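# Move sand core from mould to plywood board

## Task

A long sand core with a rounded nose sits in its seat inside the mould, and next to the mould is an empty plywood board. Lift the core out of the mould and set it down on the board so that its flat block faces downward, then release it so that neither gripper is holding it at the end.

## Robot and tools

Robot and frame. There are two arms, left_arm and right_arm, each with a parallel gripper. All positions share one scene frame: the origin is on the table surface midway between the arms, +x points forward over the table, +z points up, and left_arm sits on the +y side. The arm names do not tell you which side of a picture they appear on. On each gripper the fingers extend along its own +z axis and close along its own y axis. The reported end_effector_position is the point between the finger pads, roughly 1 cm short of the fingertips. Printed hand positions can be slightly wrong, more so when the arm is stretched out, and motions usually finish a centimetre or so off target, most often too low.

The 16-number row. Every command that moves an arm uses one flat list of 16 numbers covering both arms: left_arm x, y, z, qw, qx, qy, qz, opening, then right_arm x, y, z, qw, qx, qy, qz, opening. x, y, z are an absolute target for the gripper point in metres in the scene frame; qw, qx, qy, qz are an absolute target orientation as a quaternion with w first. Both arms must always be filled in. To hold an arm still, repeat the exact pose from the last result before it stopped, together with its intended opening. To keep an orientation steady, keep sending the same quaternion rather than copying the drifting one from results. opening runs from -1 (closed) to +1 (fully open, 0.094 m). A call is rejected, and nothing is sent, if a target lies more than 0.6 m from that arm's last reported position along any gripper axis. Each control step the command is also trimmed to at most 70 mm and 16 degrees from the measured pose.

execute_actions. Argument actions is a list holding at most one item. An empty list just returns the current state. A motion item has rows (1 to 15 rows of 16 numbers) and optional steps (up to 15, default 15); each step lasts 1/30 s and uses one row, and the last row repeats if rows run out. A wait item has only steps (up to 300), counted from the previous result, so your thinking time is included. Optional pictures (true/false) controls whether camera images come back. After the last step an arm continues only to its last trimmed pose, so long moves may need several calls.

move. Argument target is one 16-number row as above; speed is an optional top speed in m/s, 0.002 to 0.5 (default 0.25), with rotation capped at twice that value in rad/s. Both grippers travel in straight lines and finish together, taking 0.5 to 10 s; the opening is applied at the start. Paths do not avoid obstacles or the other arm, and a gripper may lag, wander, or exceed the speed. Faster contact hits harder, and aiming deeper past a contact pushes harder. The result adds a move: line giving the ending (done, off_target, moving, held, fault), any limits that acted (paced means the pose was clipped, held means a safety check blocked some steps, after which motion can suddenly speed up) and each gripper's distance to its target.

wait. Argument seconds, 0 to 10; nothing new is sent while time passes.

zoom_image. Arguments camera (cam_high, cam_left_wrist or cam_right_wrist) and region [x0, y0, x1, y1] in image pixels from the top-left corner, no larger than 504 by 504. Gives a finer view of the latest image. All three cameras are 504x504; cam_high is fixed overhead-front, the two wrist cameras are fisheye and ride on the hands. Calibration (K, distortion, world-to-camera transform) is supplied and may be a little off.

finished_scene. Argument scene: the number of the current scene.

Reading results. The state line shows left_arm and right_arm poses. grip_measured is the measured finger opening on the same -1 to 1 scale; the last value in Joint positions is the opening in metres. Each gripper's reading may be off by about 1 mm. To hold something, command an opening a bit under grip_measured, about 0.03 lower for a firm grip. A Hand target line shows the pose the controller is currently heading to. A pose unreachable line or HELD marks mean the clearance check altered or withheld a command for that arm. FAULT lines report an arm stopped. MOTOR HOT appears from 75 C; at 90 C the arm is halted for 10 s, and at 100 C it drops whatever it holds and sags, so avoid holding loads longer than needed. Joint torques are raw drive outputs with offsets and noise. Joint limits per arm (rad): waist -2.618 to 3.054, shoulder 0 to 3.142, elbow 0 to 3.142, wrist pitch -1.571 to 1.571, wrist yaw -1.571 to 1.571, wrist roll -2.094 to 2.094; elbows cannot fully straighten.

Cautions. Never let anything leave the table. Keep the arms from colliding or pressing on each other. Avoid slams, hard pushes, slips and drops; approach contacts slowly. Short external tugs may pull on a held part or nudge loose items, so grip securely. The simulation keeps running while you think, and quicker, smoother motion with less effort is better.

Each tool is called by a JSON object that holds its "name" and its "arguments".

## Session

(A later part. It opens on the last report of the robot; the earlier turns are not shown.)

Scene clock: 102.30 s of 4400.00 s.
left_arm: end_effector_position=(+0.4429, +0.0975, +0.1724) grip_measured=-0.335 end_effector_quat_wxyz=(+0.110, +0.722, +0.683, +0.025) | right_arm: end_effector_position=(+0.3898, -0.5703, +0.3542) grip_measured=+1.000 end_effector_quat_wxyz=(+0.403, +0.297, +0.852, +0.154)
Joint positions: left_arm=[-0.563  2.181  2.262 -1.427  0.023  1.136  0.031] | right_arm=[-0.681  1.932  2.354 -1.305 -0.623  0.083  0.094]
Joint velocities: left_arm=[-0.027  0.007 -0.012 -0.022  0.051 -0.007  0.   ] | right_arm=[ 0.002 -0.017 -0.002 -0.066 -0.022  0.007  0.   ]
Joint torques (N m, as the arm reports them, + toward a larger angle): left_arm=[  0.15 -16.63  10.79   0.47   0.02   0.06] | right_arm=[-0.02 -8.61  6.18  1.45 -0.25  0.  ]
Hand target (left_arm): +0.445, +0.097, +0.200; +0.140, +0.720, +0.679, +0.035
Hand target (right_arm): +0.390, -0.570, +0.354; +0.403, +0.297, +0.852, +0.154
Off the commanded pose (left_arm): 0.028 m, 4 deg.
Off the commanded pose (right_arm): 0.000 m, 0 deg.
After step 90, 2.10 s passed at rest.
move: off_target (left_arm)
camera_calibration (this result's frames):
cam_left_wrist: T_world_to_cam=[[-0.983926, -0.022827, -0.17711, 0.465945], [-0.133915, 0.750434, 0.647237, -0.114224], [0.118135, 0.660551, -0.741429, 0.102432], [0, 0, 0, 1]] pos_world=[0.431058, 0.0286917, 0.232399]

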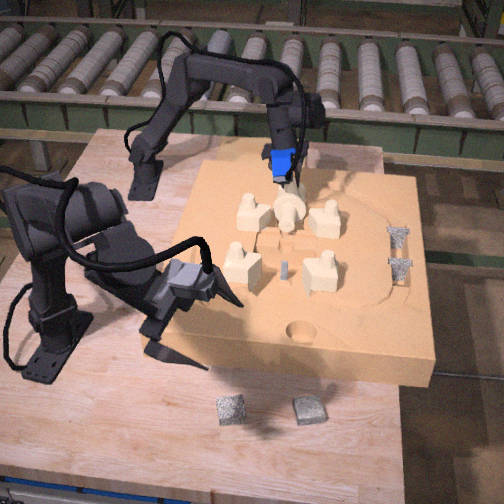

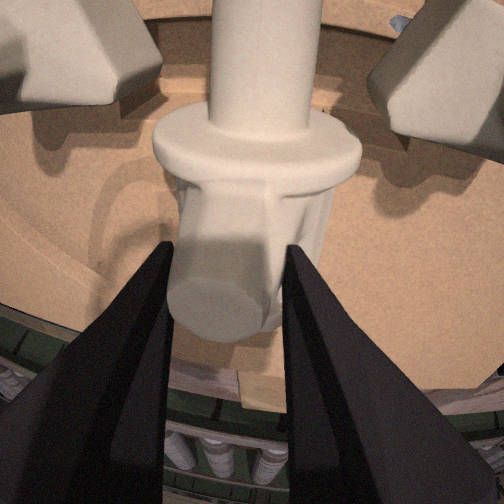

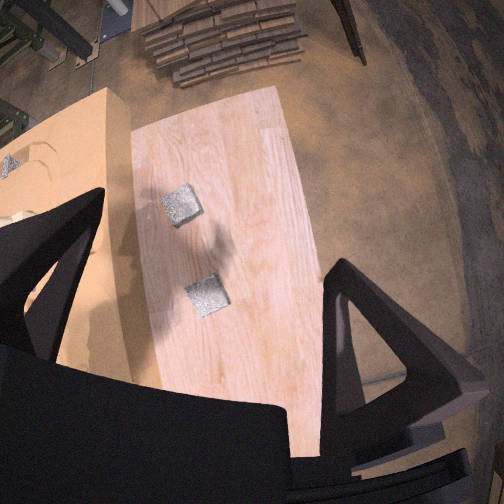

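{"name": "move", "arguments": {"target": [0.445,0.097,0.27,0.12,0.72,0.68,0.03,-0.37,0.3898,-0.5703,0.3542,0.403,0.297,0.852,0.154,1], "speed": 0.02}}

Scene clock: 111.83 s of 4400.00 s.
left_arm: end_effector_position=(+0.4473, +0.0957, +0.2269) grip_measured=-0.338 end_effector_quat_wxyz=(+0.153, +0.717, +0.678, +0.041) | right_arm: end_effector_position=(+0.3898, -0.5703, +0.3542) grip_measured=+1.000 end_effector_quat_wxyz=(+0.403, +0.297, +0.852, +0.154)
Joint positions: left_arm=[-0.563  2.217  2.536 -1.572  0.021  1.136  0.031] | right_arm=[-0.681  1.932  2.354 -1.305 -0.623  0.083  0.094]
Joint velocities: left_arm=[ 0.007 -0.002  0.017 -0.051 -0.022 -0.051 -0.   ] | right_arm=[-0.012  0.002 -0.012  0.007 -0.066  0.007  0.   ]
Joint torques (N m, as the arm reports them, + toward a larger angle): left_arm=[  0.05 -18.87  10.39   0.7    0.01   0.02] | right_arm=[-0.05 -8.6   6.17  1.45 -0.24 -0.01]
Hand target (left_arm): +0.443, +0.098, +0.268; +0.202, +0.710, +0.672, +0.057
Hand target (right_arm): +0.390, -0.570, +0.354; +0.403, +0.297, +0.852, +0.154
Off the commanded pose (left_arm): 0.043 m, 4 deg.
Off the commanded pose (right_arm): 0.000 m, 0 deg.
joint sent to its limit (left arm) — the command would take joint 4 (wrist pitch) past its lower limit, so that joint was sent only as far as its limit.
After step 90, 1.37 s passed at rest.
move: off_target (left_arm)
camera_calibration (this result's frames):
cam_left_wrist: T_world_to_cam=[[-0.965765, -0.0325065, -0.257374, 0.490873], [-0.186634, 0.77615, 0.602294, -0.116268], [0.180183, 0.629709, -0.755646, 0.121929], [0, 0, 0, 1]] pos_world=[0.430399, 0.029418, 0.2885]

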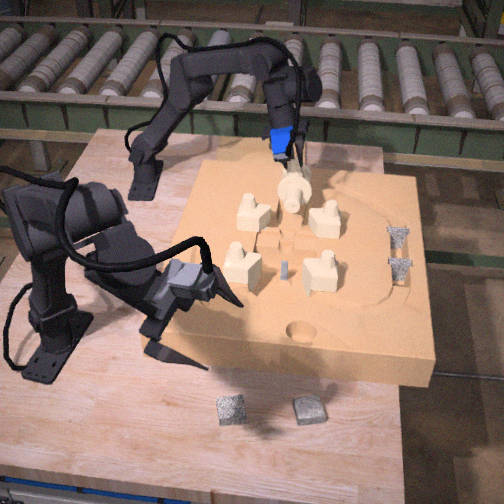

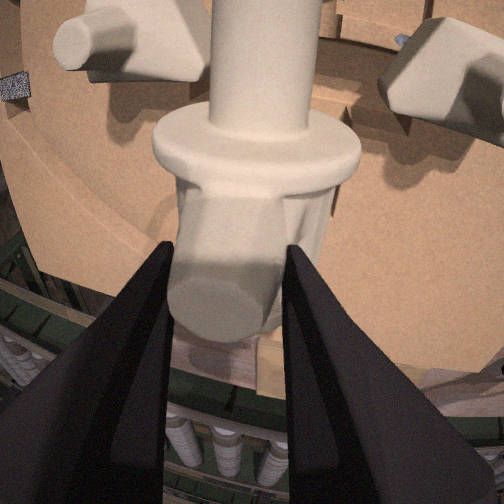

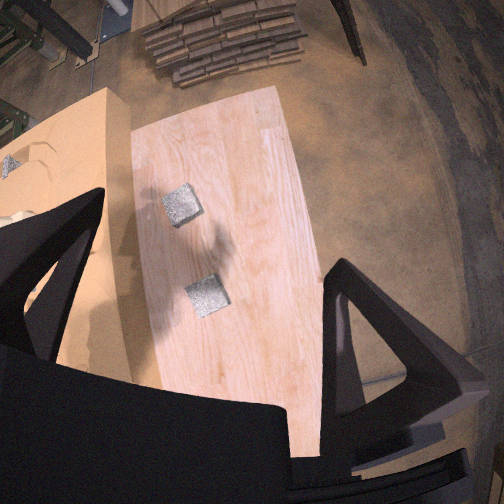

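{"name": "move", "arguments": {"target": [0.41,0.33,0.27,0.11,0.405,0.904,0.078,-0.37,0.3898,-0.5703,0.3542,0.403,0.297,0.852,0.154,1], "speed": 0.06}}

{"name": "move", "arguments": {"target": [0.29,0.52,0.24,0.072,0.028,0.99,0.115,-0.37,0.3898,-0.5703,0.3542,0.403,0.297,0.852,0.154,1], "speed": 0.06}}

Scene clock: 129.60 s of 4400.00 s.
left_arm: end_effector_position=(+0.4190, +0.3240, +0.2464) grip_measured=-0.338 end_effector_quat_wxyz=(+0.103, +0.414, +0.902, +0.069) | right_arm: end_effector_position=(+0.3898, -0.5703, +0.3542) grip_measured=+1.000 end_effector_quat_wxyz=(+0.403, +0.297, +0.852, +0.154)
Joint positions: left_arm=[-0.083  1.89   2.136 -1.571 -0.041  0.86   0.031] | right_arm=[-0.681  1.932  2.354 -1.305 -0.623  0.083  0.094]
Joint velocities: left_arm=[-0.002 -0.007 -0.002 -0.007 -0.022  0.007 -0.   ] | right_arm=[ 0.002 -0.002 -0.002 -0.037  0.022 -0.022  0.   ]
Joint torques (N m, as the arm reports them, + toward a larger angle): left_arm=[  0.79 -15.18   6.79   0.58  -0.1   -0.04] | right_arm=[-0.01 -8.62  6.17  1.44 -0.25  0.01]
Hand target (left_arm): +0.412, +0.329, +0.268; +0.128, +0.404, +0.902, +0.084
Hand target (right_arm): +0.390, -0.570, +0.354; +0.403, +0.297, +0.852, +0.154
Off the commanded pose (left_arm): 0.026 m, 2 deg.
Off the commanded pose (right_arm): 0.000 m, 0 deg.
joint sent to its limit (left arm) — the command would take joint 4 (wrist pitch) past its lower limit, so that joint was sent only as far as its limit.
After step 90, 7.90 s passed at rest.
move: off_target (left_arm)
camera_calibration (this result's frames):
cam_left_wrist: T_world_to_cam=[[-0.690314, -0.696861, -0.194557, 0.560358], [-0.631183, 0.448595, 0.632749, -0.0255573], [-0.35366, 0.559596, -0.749518, 0.242924], [0, 0, 0, 1]] pos_world=[0.456604, 0.266017, 0.307269]

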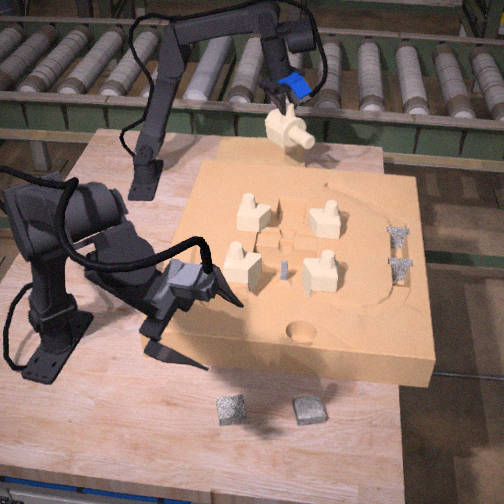

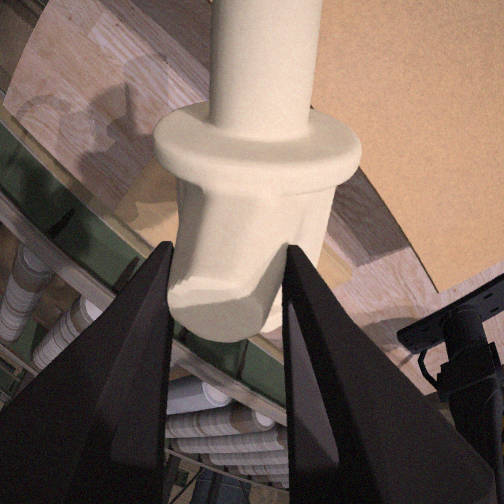

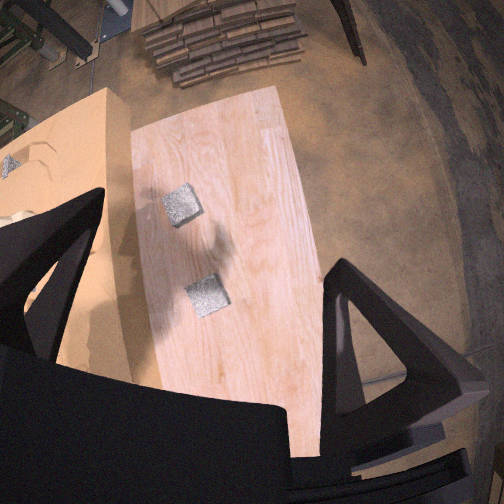

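Scene clock: 136.63 s of 4400.00 s.
left_arm: end_effector_position=(+0.2913, +0.5114, +0.2214) grip_measured=-0.338 end_effector_quat_wxyz=(+0.039, +0.039, +0.995, +0.080) | right_arm: end_effector_position=(+0.3898, -0.5703, +0.3542) grip_measured=+1.000 end_effector_quat_wxyz=(+0.403, +0.297, +0.852, +0.154)
Joint positions: left_arm=[ 0.517  1.668  1.771 -1.515 -0.083  0.677  0.031] | right_arm=[-0.681  1.932  2.354 -1.305 -0.623  0.083  0.094]
Joint velocities: left_arm=[ 0.002 -0.007 -0.007  0.081  0.007 -0.037 -0.   ] | right_arm=[ 0.017 -0.007 -0.007 -0.037 -0.007  0.022  0.   ]
Joint torques (N m, as the arm reports them, + toward a larger angle): left_arm=[  0.83 -12.24   7.07   0.74  -0.17  -0.04] | right_arm=[ 0.02 -8.65  6.15  1.44 -0.24 -0.01]
Hand target (left_arm): +0.292, +0.519, +0.240; +0.071, +0.028, +0.991, +0.112
Hand target (right_arm): +0.390, -0.570, +0.354; +0.403, +0.297, +0.852, +0.154
Off the commanded pose (left_arm): 0.020 m, 6 deg.
Off the commanded pose (right_arm): 0.000 m, 0 deg.
move: off_target (left_arm)
camera_calibration (this result's frames):
cam_left_wrist: T_world_to_cam=[[-0.0045626, -0.988649, -0.150176, 0.537599], [-0.722893, -0.100505, 0.683611, 0.121788], [-0.690945, 0.11168, -0.714229, 0.393573], [0, 0, 0, 1]] pos_world=[0.36243, 0.499783, 0.278581]

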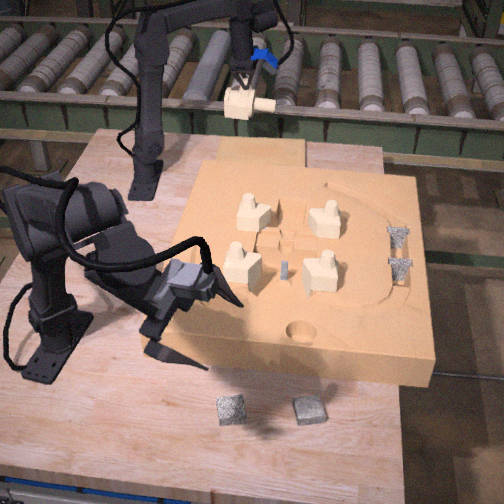

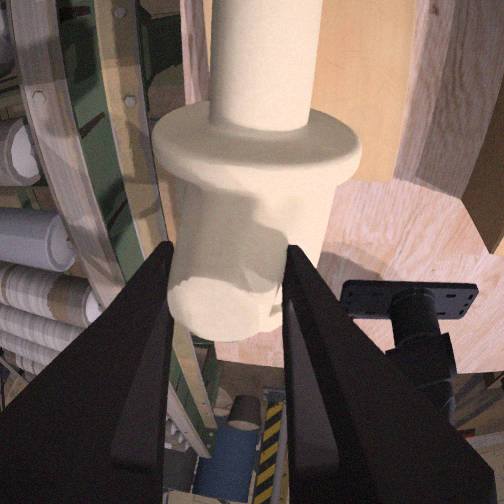

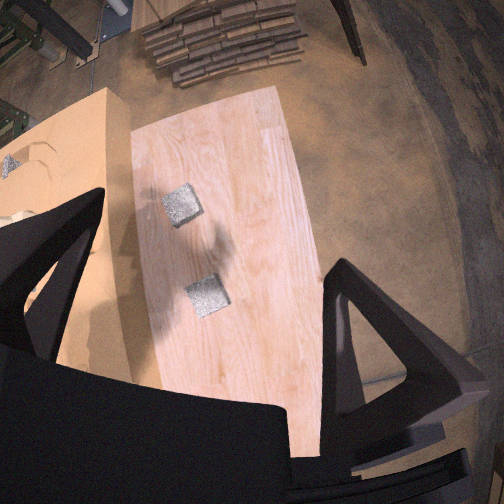

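{"name": "move", "arguments": {"target": [0.28,0.5,0.145,0.072,0.028,0.99,0.115,-0.37,0.3898,-0.5703,0.3542,0.403,0.297,0.852,0.154,1], "speed": 0.04}}

{"name": "zoom_image", "arguments": {"camera": "cam_high", "region": [190, 80, 330, 190]}}

Scene clock: 149.23 s of 4400.00 s.
left_arm: end_effector_position=(+0.2705, +0.4945, +0.1274) grip_measured=-0.338 end_effector_quat_wxyz=(+0.040, +0.028, +0.995, +0.083) | right_arm: end_effector_position=(+0.3898, -0.5703, +0.3542) grip_measured=+1.000 end_effector_quat_wxyz=(+0.403, +0.297, +0.852, +0.154)
Joint positions: left_arm=[ 0.505  1.51   1.23  -1.131 -0.09   0.644  0.031] | right_arm=[-0.681  1.932  2.354 -1.305 -0.623  0.083  0.094]
Joint velocities: left_arm=[-0.017  0.007 -0.017 -0.007 -0.051  0.007  0.001] | right_arm=[-0.012 -0.022  0.002  0.007 -0.051  0.007  0.   ]
Joint torques (N m, as the arm reports them, + toward a larger angle): left_arm=[ -0.88 -10.89   7.57   0.75  -0.23  -0.04] | right_arm=[-0.05 -8.61  6.16  1.45 -0.23 -0.01]
Hand target (left_arm): +0.279, +0.500, +0.145; +0.072, +0.028, +0.990, +0.115
Hand target (right_arm): +0.390, -0.570, +0.354; +0.403, +0.297, +0.852, +0.154
Off the commanded pose (left_arm): 0.021 m, 5 deg.
Off the commanded pose (right_arm): 0.000 m, 0 deg.
After step 90, 7.07 s passed at rest.
move: off_target (left_arm)
camera_calibration (this result's frames):
cam_left_wrist: T_world_to_cam=[[0.0171716, -0.987906, -0.154103, 0.500893], [-0.722339, -0.118824, 0.681254, 0.178516], [-0.691326, 0.0996165, -0.715643, 0.320217], [0, 0, 0, 1]] pos_world=[0.341722, 0.484148, 0.184736]

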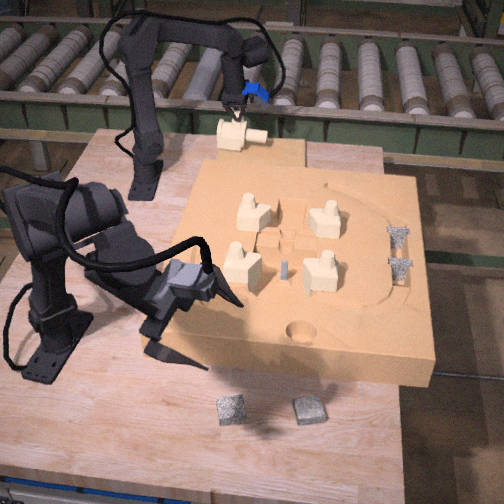

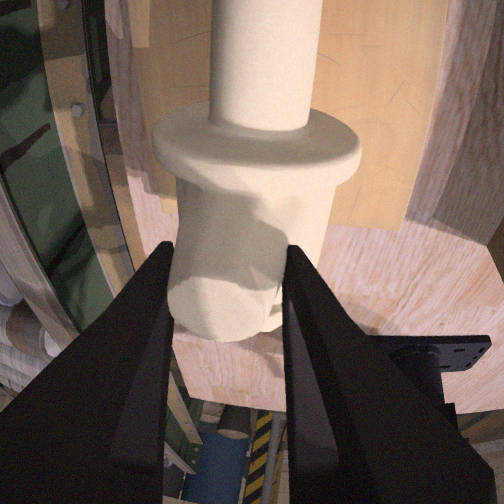

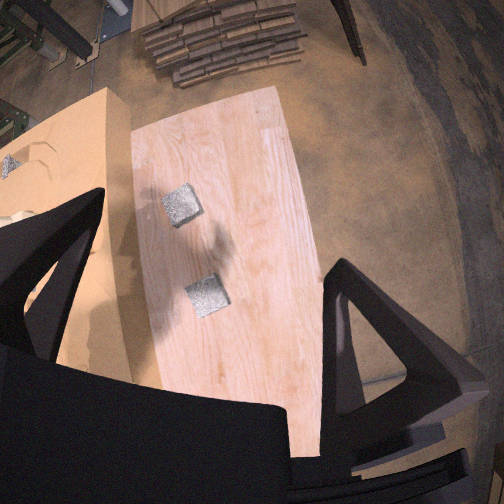

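Region (190, 80, 330, 190) of cam_high's 504x504 image, scaled by 3.600, with more detail than that image has; it fills the top 396 rows of this view, and the rest is white.

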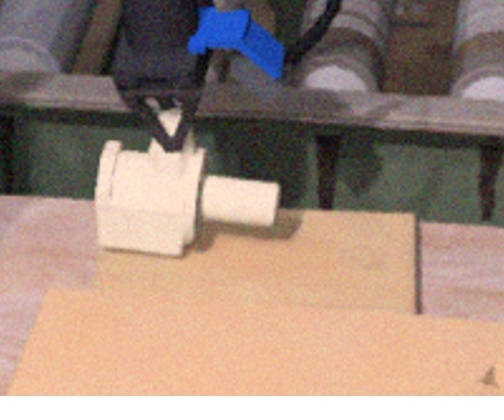

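{"name": "move", "arguments": {"target": [0.335,0.475,0.14,0.1,0.028,0.985,0.14,-0.37,0.3898,-0.5703,0.3542,0.403,0.297,0.852,0.154,1], "speed": 0.03}}

{"name": "zoom_image", "arguments": {"camera": "cam_high", "region": [190, 80, 330, 190]}}

Scene clock: 155.33 s of 4400.00 s.
left_arm: end_effector_position=(+0.3086, +0.4655, +0.1200) grip_measured=-0.338 end_effector_quat_wxyz=(+0.050, +0.033, +0.992, +0.110) | right_arm: end_effector_position=(+0.3898, -0.5703, +0.3542) grip_measured=+1.000 end_effector_quat_wxyz=(+0.403, +0.297, +0.852, +0.154)
Joint positions: left_arm=[ 0.321  1.551  1.23  -1.065 -0.158  0.478  0.031] | right_arm=[-0.681  1.932  2.354 -1.305 -0.623  0.083  0.094]
Joint velocities: left_arm=[-0.002 -0.012 -0.002 -0.066 -0.037  0.007  0.   ] | right_arm=[-0.012  0.017 -0.007 -0.11  -0.007  0.022  0.   ]
Joint torques (N m, as the arm reports them, + toward a larger angle): left_arm=[-1.02 -8.42 11.04  0.96 -0.27 -0.08] | right_arm=[ 0.   -8.62  6.2   1.45 -0.24 -0.01]
Hand target (left_arm): +0.333, +0.474, +0.141; +0.099, +0.028, +0.985, +0.140
Hand target (right_arm): +0.390, -0.570, +0.354; +0.403, +0.297, +0.852, +0.154
Off the commanded pose (left_arm): 0.034 m, 7 deg.
Off the commanded pose (right_arm): 0.000 m, 0 deg.
After step 90, 0.07 s passed at rest.
move: off_target (left_arm)
camera_calibration (this result's frames):
cam_left_wrist: T_world_to_cam=[[0.0117117, -0.978011, -0.208224, 0.474007], [-0.737919, -0.148979, 0.65824, 0.229301], [-0.674787, 0.145943, -0.723438, 0.318451], [0, 0, 0, 1]] pos_world=[0.37854, 0.45127, 0.178144]

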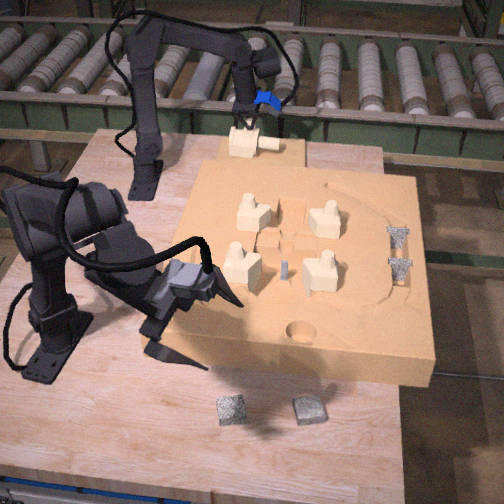

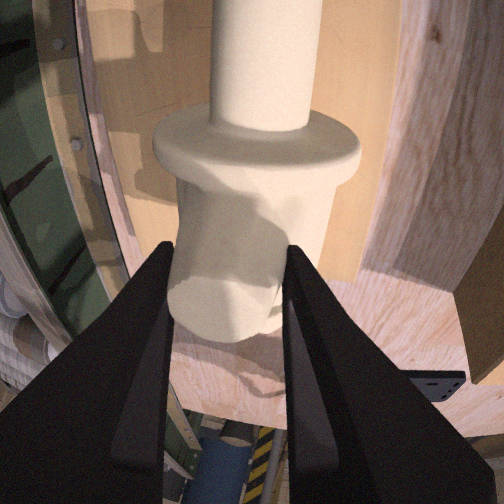

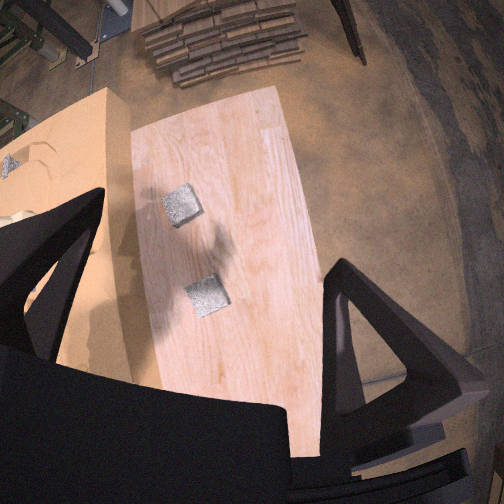

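Region (190, 80, 330, 190) of cam_high's 504x504 image, scaled by 3.600, with more detail than that image has; it fills the top 396 rows of this view, and the rest is white.

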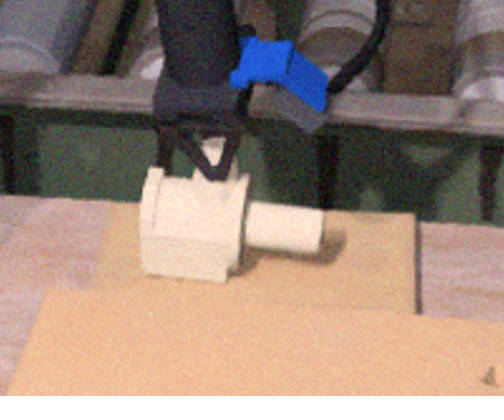

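{"name": "move", "arguments": {"target": [0.37,0.49,0.15,0.1,0.028,0.985,0.14,-0.37,0.3898,-0.5703,0.3542,0.403,0.297,0.852,0.154,1], "speed": 0.03}}

{"name": "zoom_image", "arguments": {"camera": "cam_high", "region": [190, 80, 330, 190]}}

Scene clock: 161.27 s of 4400.00 s.
left_arm: end_effector_position=(+0.3496, +0.4818, +0.1260) grip_measured=-0.338 end_effector_quat_wxyz=(+0.055, +0.030, +0.992, +0.110) | right_arm: end_effector_position=(+0.3898, -0.5703, +0.3542) grip_measured=+1.000 end_effector_quat_wxyz=(+0.403, +0.297, +0.852, +0.154)
Joint positions: left_arm=[ 0.321  1.709  1.42  -1.089 -0.154  0.472  0.031] | right_arm=[-0.681  1.932  2.354 -1.305 -0.623  0.083  0.094]
Joint velocities: left_arm=[ 0.017 -0.012  0.007 -0.007 -0.037 -0.066 -0.   ] | right_arm=[ 0.012  0.022  0.002 -0.051 -0.051  0.022  0.   ]
Joint torques (N m, as the arm reports them, + toward a larger angle): left_arm=[ -0.93 -11.14  11.29   0.82  -0.3   -0.04] | right_arm=[-0.06 -8.6   6.18  1.45 -0.26 -0.01]
Hand target (left_arm): +0.369, +0.489, +0.151; +0.100, +0.027, +0.985, +0.140
Hand target (right_arm): +0.390, -0.570, +0.354; +0.403, +0.297, +0.852, +0.154
Off the commanded pose (left_arm): 0.033 m, 6 deg.
Off the commanded pose (right_arm): 0.000 m, 0 deg.
After step 90, 0.23 s passed at rest.
move: off_target (left_arm)
camera_calibration (this result's frames):
cam_left_wrist: T_world_to_cam=[[0.0184513, -0.978289, -0.206421, 0.488251], [-0.743993, -0.151356, 0.65082, 0.262244], [-0.667933, 0.141567, -0.730633, 0.348627], [0, 0, 0, 1]] pos_world=[0.418958, 0.467989, 0.184829]

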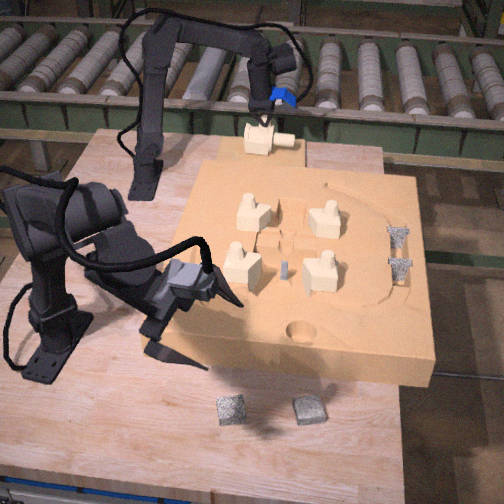

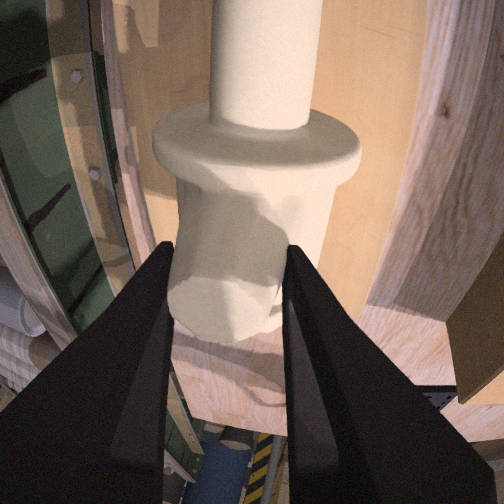

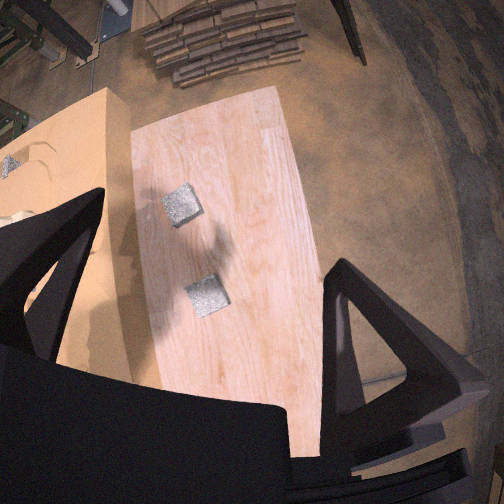

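Region (190, 80, 330, 190) of cam_high's 504x504 image, scaled by 3.600, with more detail than that image has; it fills the top 396 rows of this view, and the rest is white.

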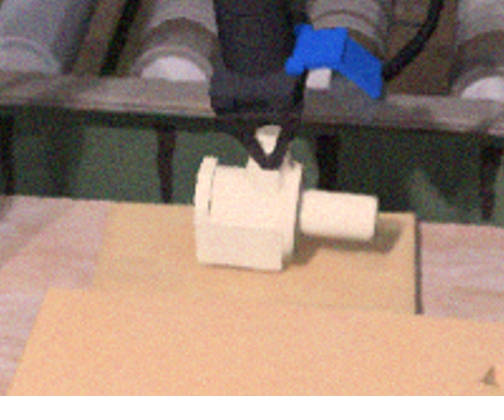

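{"name": "move", "arguments": {"target": [0.37,0.468,0.13,0.1,0.028,0.985,0.14,-0.37,0.3898,-0.5703,0.3542,0.403,0.297,0.852,0.154,1], "speed": 0.01}}

{"name": "zoom_image", "arguments": {"camera": "cam_high", "region": [190, 80, 330, 190]}}

Scene clock: 169.77 s of 4400.00 s.
left_arm: end_effector_position=(+0.3497, +0.4732, +0.1214) grip_measured=-0.338 end_effector_quat_wxyz=(+0.050, +0.028, +0.989, +0.136) | right_arm: end_effector_position=(+0.3898, -0.5703, +0.3542) grip_measured=+1.000 end_effector_quat_wxyz=(+0.403, +0.297, +0.852, +0.154)
Joint positions: left_arm=[ 0.268  1.691  1.373 -1.057 -0.216  0.421  0.031] | right_arm=[-0.681  1.932  2.354 -1.305 -0.623  0.083  0.094]
Joint velocities: left_arm=[ 0.002  0.002 -0.012 -0.022  0.022 -0.022 -0.001] | right_arm=[-0.007  0.002  0.007 -0.007  0.007 -0.081  0.   ]
Joint torques (N m, as the arm reports them, + toward a larger angle): left_arm=[ -1.52 -11.17   6.22   1.09   0.09  -0.1 ] | right_arm=[-0.02 -8.59  6.19  1.45 -0.24 -0.01]
Hand target (left_arm): +0.369, +0.468, +0.131; +0.098, +0.028, +0.985, +0.140
Hand target (right_arm): +0.390, -0.570, +0.354; +0.403, +0.297, +0.852, +0.154
Off the commanded pose (left_arm): 0.023 m, 6 deg.
Off the commanded pose (right_arm): 0.000 m, 0 deg.
move: off_target (left_arm)
camera_calibration (this result's frames):
cam_left_wrist: T_world_to_cam=[[0.0241003, -0.966069, -0.257156, 0.477329], [-0.738219, -0.190655, 0.647057, 0.281022], [-0.67413, 0.174243, -0.717766, 0.331714], [0, 0, 0, 1]] pos_world=[0.41957, 0.456913, 0.179004]

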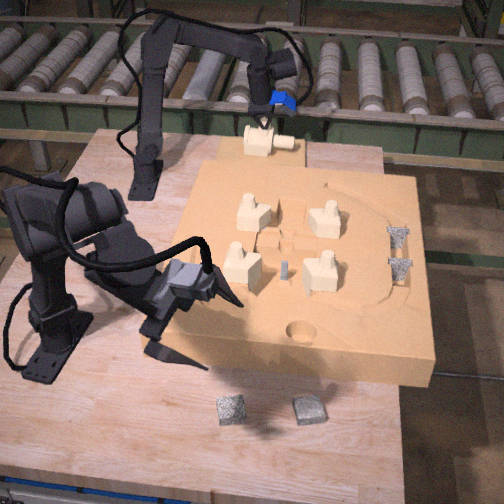

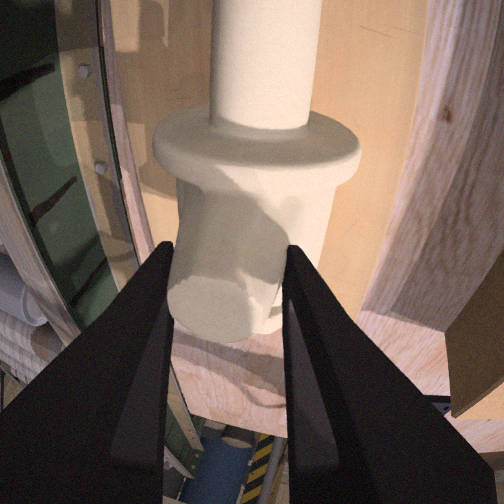

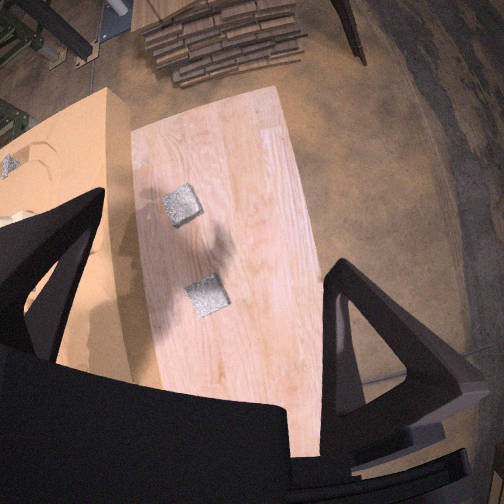

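Region (190, 80, 330, 190) of cam_high's 504x504 image, scaled by 3.600, with more detail than that image has; it fills the top 396 rows of this view, and the rest is white.

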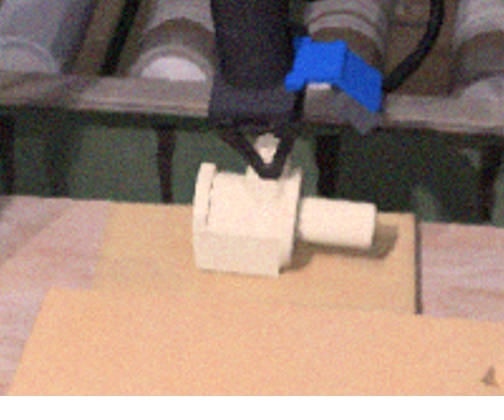

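{"name": "move", "arguments": {"target": [0.352,0.473,0.128,0.05,0.028,0.989,0.136,0.5,0.3898,-0.5703,0.3542,0.403,0.297,0.852,0.154,1], "speed": 0.01}}

{"name": "move", "arguments": {"target": [0.34,0.473,0.24,0.05,0.028,0.989,0.136,0.5,0.3898,-0.5703,0.3542,0.403,0.297,0.852,0.154,1], "speed": 0.08}}

Scene clock: 173.10 s of 4400.00 s.
left_arm: end_effector_position=(+0.3473, +0.4726, +0.1210) grip_measured=+0.498 end_effector_quat_wxyz=(+0.045, +0.029, +0.989, +0.134) | right_arm: end_effector_position=(+0.3898, -0.5703, +0.3542) grip_measured=+1.000 end_effector_quat_wxyz=(+0.403, +0.297, +0.852, +0.154)
Joint positions: left_arm=[ 0.268  1.691  1.373 -1.068 -0.217  0.421  0.07 ] | right_arm=[-0.681  1.932  2.354 -1.305 -0.623  0.083  0.094]
Joint velocities: left_arm=[-0.007  0.012  0.012  0.022  0.022 -0.037 -0.   ] | right_arm=[-0.012  0.007 -0.007  0.037 -0.022 -0.007  0.   ]
Joint torques (N m, as the arm reports them, + toward a larger angle): left_arm=[-0.22 -8.6   9.87  0.39 -0.13 -0.01] | right_arm=[-0.04 -8.6   6.21  1.45 -0.25  0.  ]
Hand target (left_arm): +0.352, +0.473, +0.128; +0.050, +0.028, +0.989, +0.136
Hand target (right_arm): +0.390, -0.570, +0.354; +0.403, +0.297, +0.852, +0.154
Off the commanded pose (left_arm): 0.008 m, 1 deg.
Off the commanded pose (right_arm): 0.000 m, 0 deg.
move: done
camera_calibration (this result's frames):
cam_left_wrist: T_world_to_cam=[[0.0217644, -0.96659, -0.255401, 0.477559], [-0.731522, -0.189527, 0.654946, 0.275574], [-0.68147, 0.172577, -0.711207, 0.332422], [0, 0, 0, 1]] pos_world=[0.417731, 0.456464, 0.177904]

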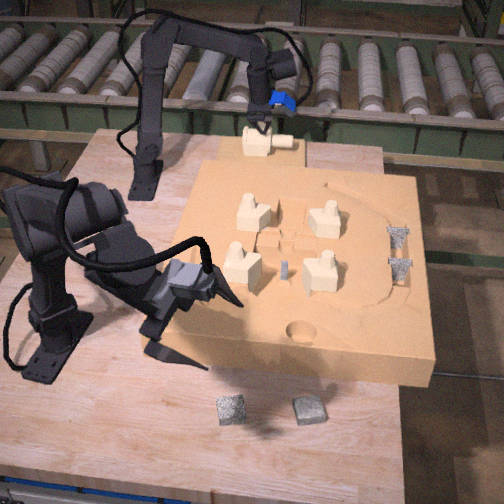

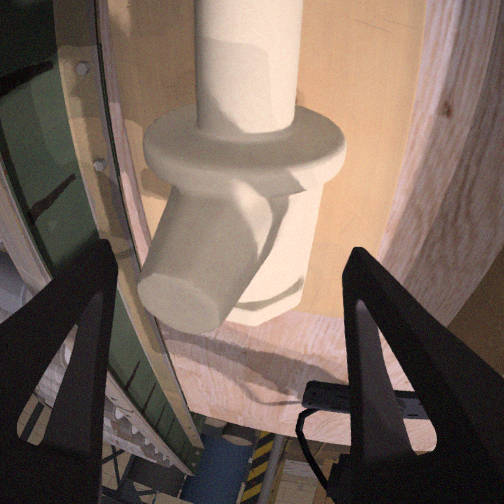

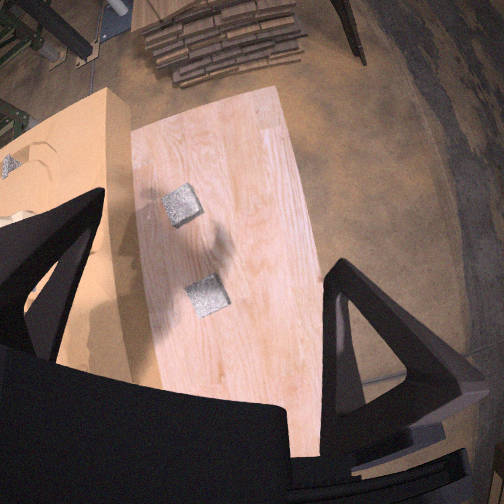

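Scene clock: 175.17 s of 4400.00 s.
left_arm: end_effector_position=(+0.3416, +0.4706, +0.2366) grip_measured=+0.498 end_effector_quat_wxyz=(+0.051, +0.030, +0.989, +0.137) | right_arm: end_effector_position=(+0.3898, -0.5703, +0.3542) grip_measured=+1.000 end_effector_quat_wxyz=(+0.403, +0.297, +0.852, +0.154)
Joint positions: left_arm=[ 0.268  1.727  1.88  -1.526 -0.217  0.426  0.07 ] | right_arm=[-0.681  1.932  2.354 -1.305 -0.623  0.083  0.094]
Joint velocities: left_arm=[ 0.002 -0.012 -0.032 -0.081 -0.022  0.007 -0.001] | right_arm=[-0.012 -0.017  0.002 -0.007  0.051 -0.007  0.   ]
Joint torques (N m, as the arm reports them, + toward a larger angle): left_arm=[ 0.78 -8.22  8.65  0.41 -0.11  0.07] | right_arm=[-0.05 -8.62  6.16  1.46 -0.25 -0.01]
Hand target (left_arm): +0.341, +0.473, +0.240; +0.050, +0.028, +0.989, +0.136
Hand target (right_arm): +0.390, -0.570, +0.354; +0.403, +0.297, +0.852, +0.154
Off the commanded pose (left_arm): 0.004 m, 0 deg.
Off the commanded pose (right_arm): 0.000 m, 0 deg.
move: done
camera_calibration (this result's frames):
cam_left_wrist: T_world_to_cam=[[0.0199792, -0.965433, -0.259885, 0.506383], [-0.739511, -0.189203, 0.646008, 0.199964], [-0.672848, 0.179281, -0.717728, 0.406601], [0, 0, 0, 1]] pos_world=[0.411339, 0.453817, 0.294252]

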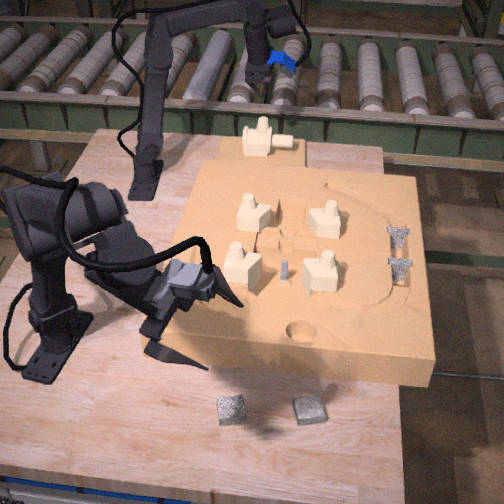

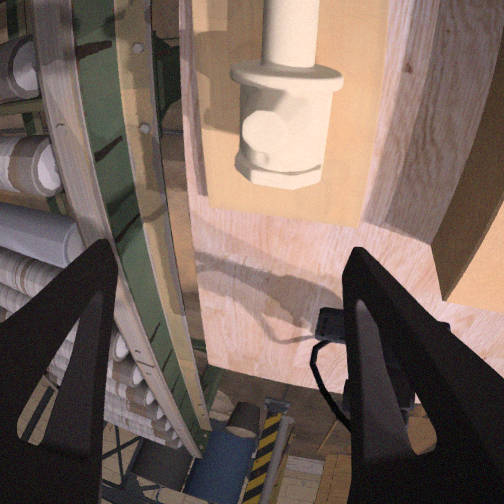

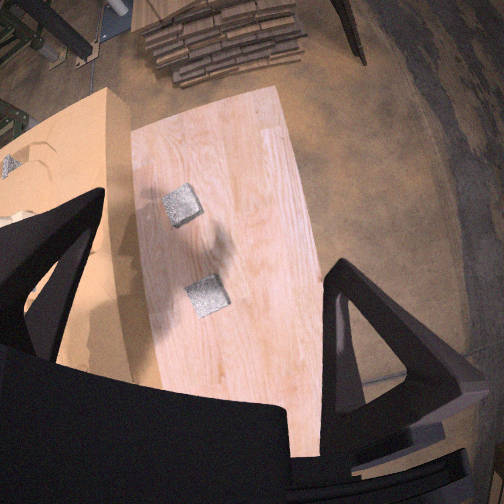

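On the board.

{"name": "finished_scene", "arguments": {"scene": 1}}

The scene is finished: the task was done.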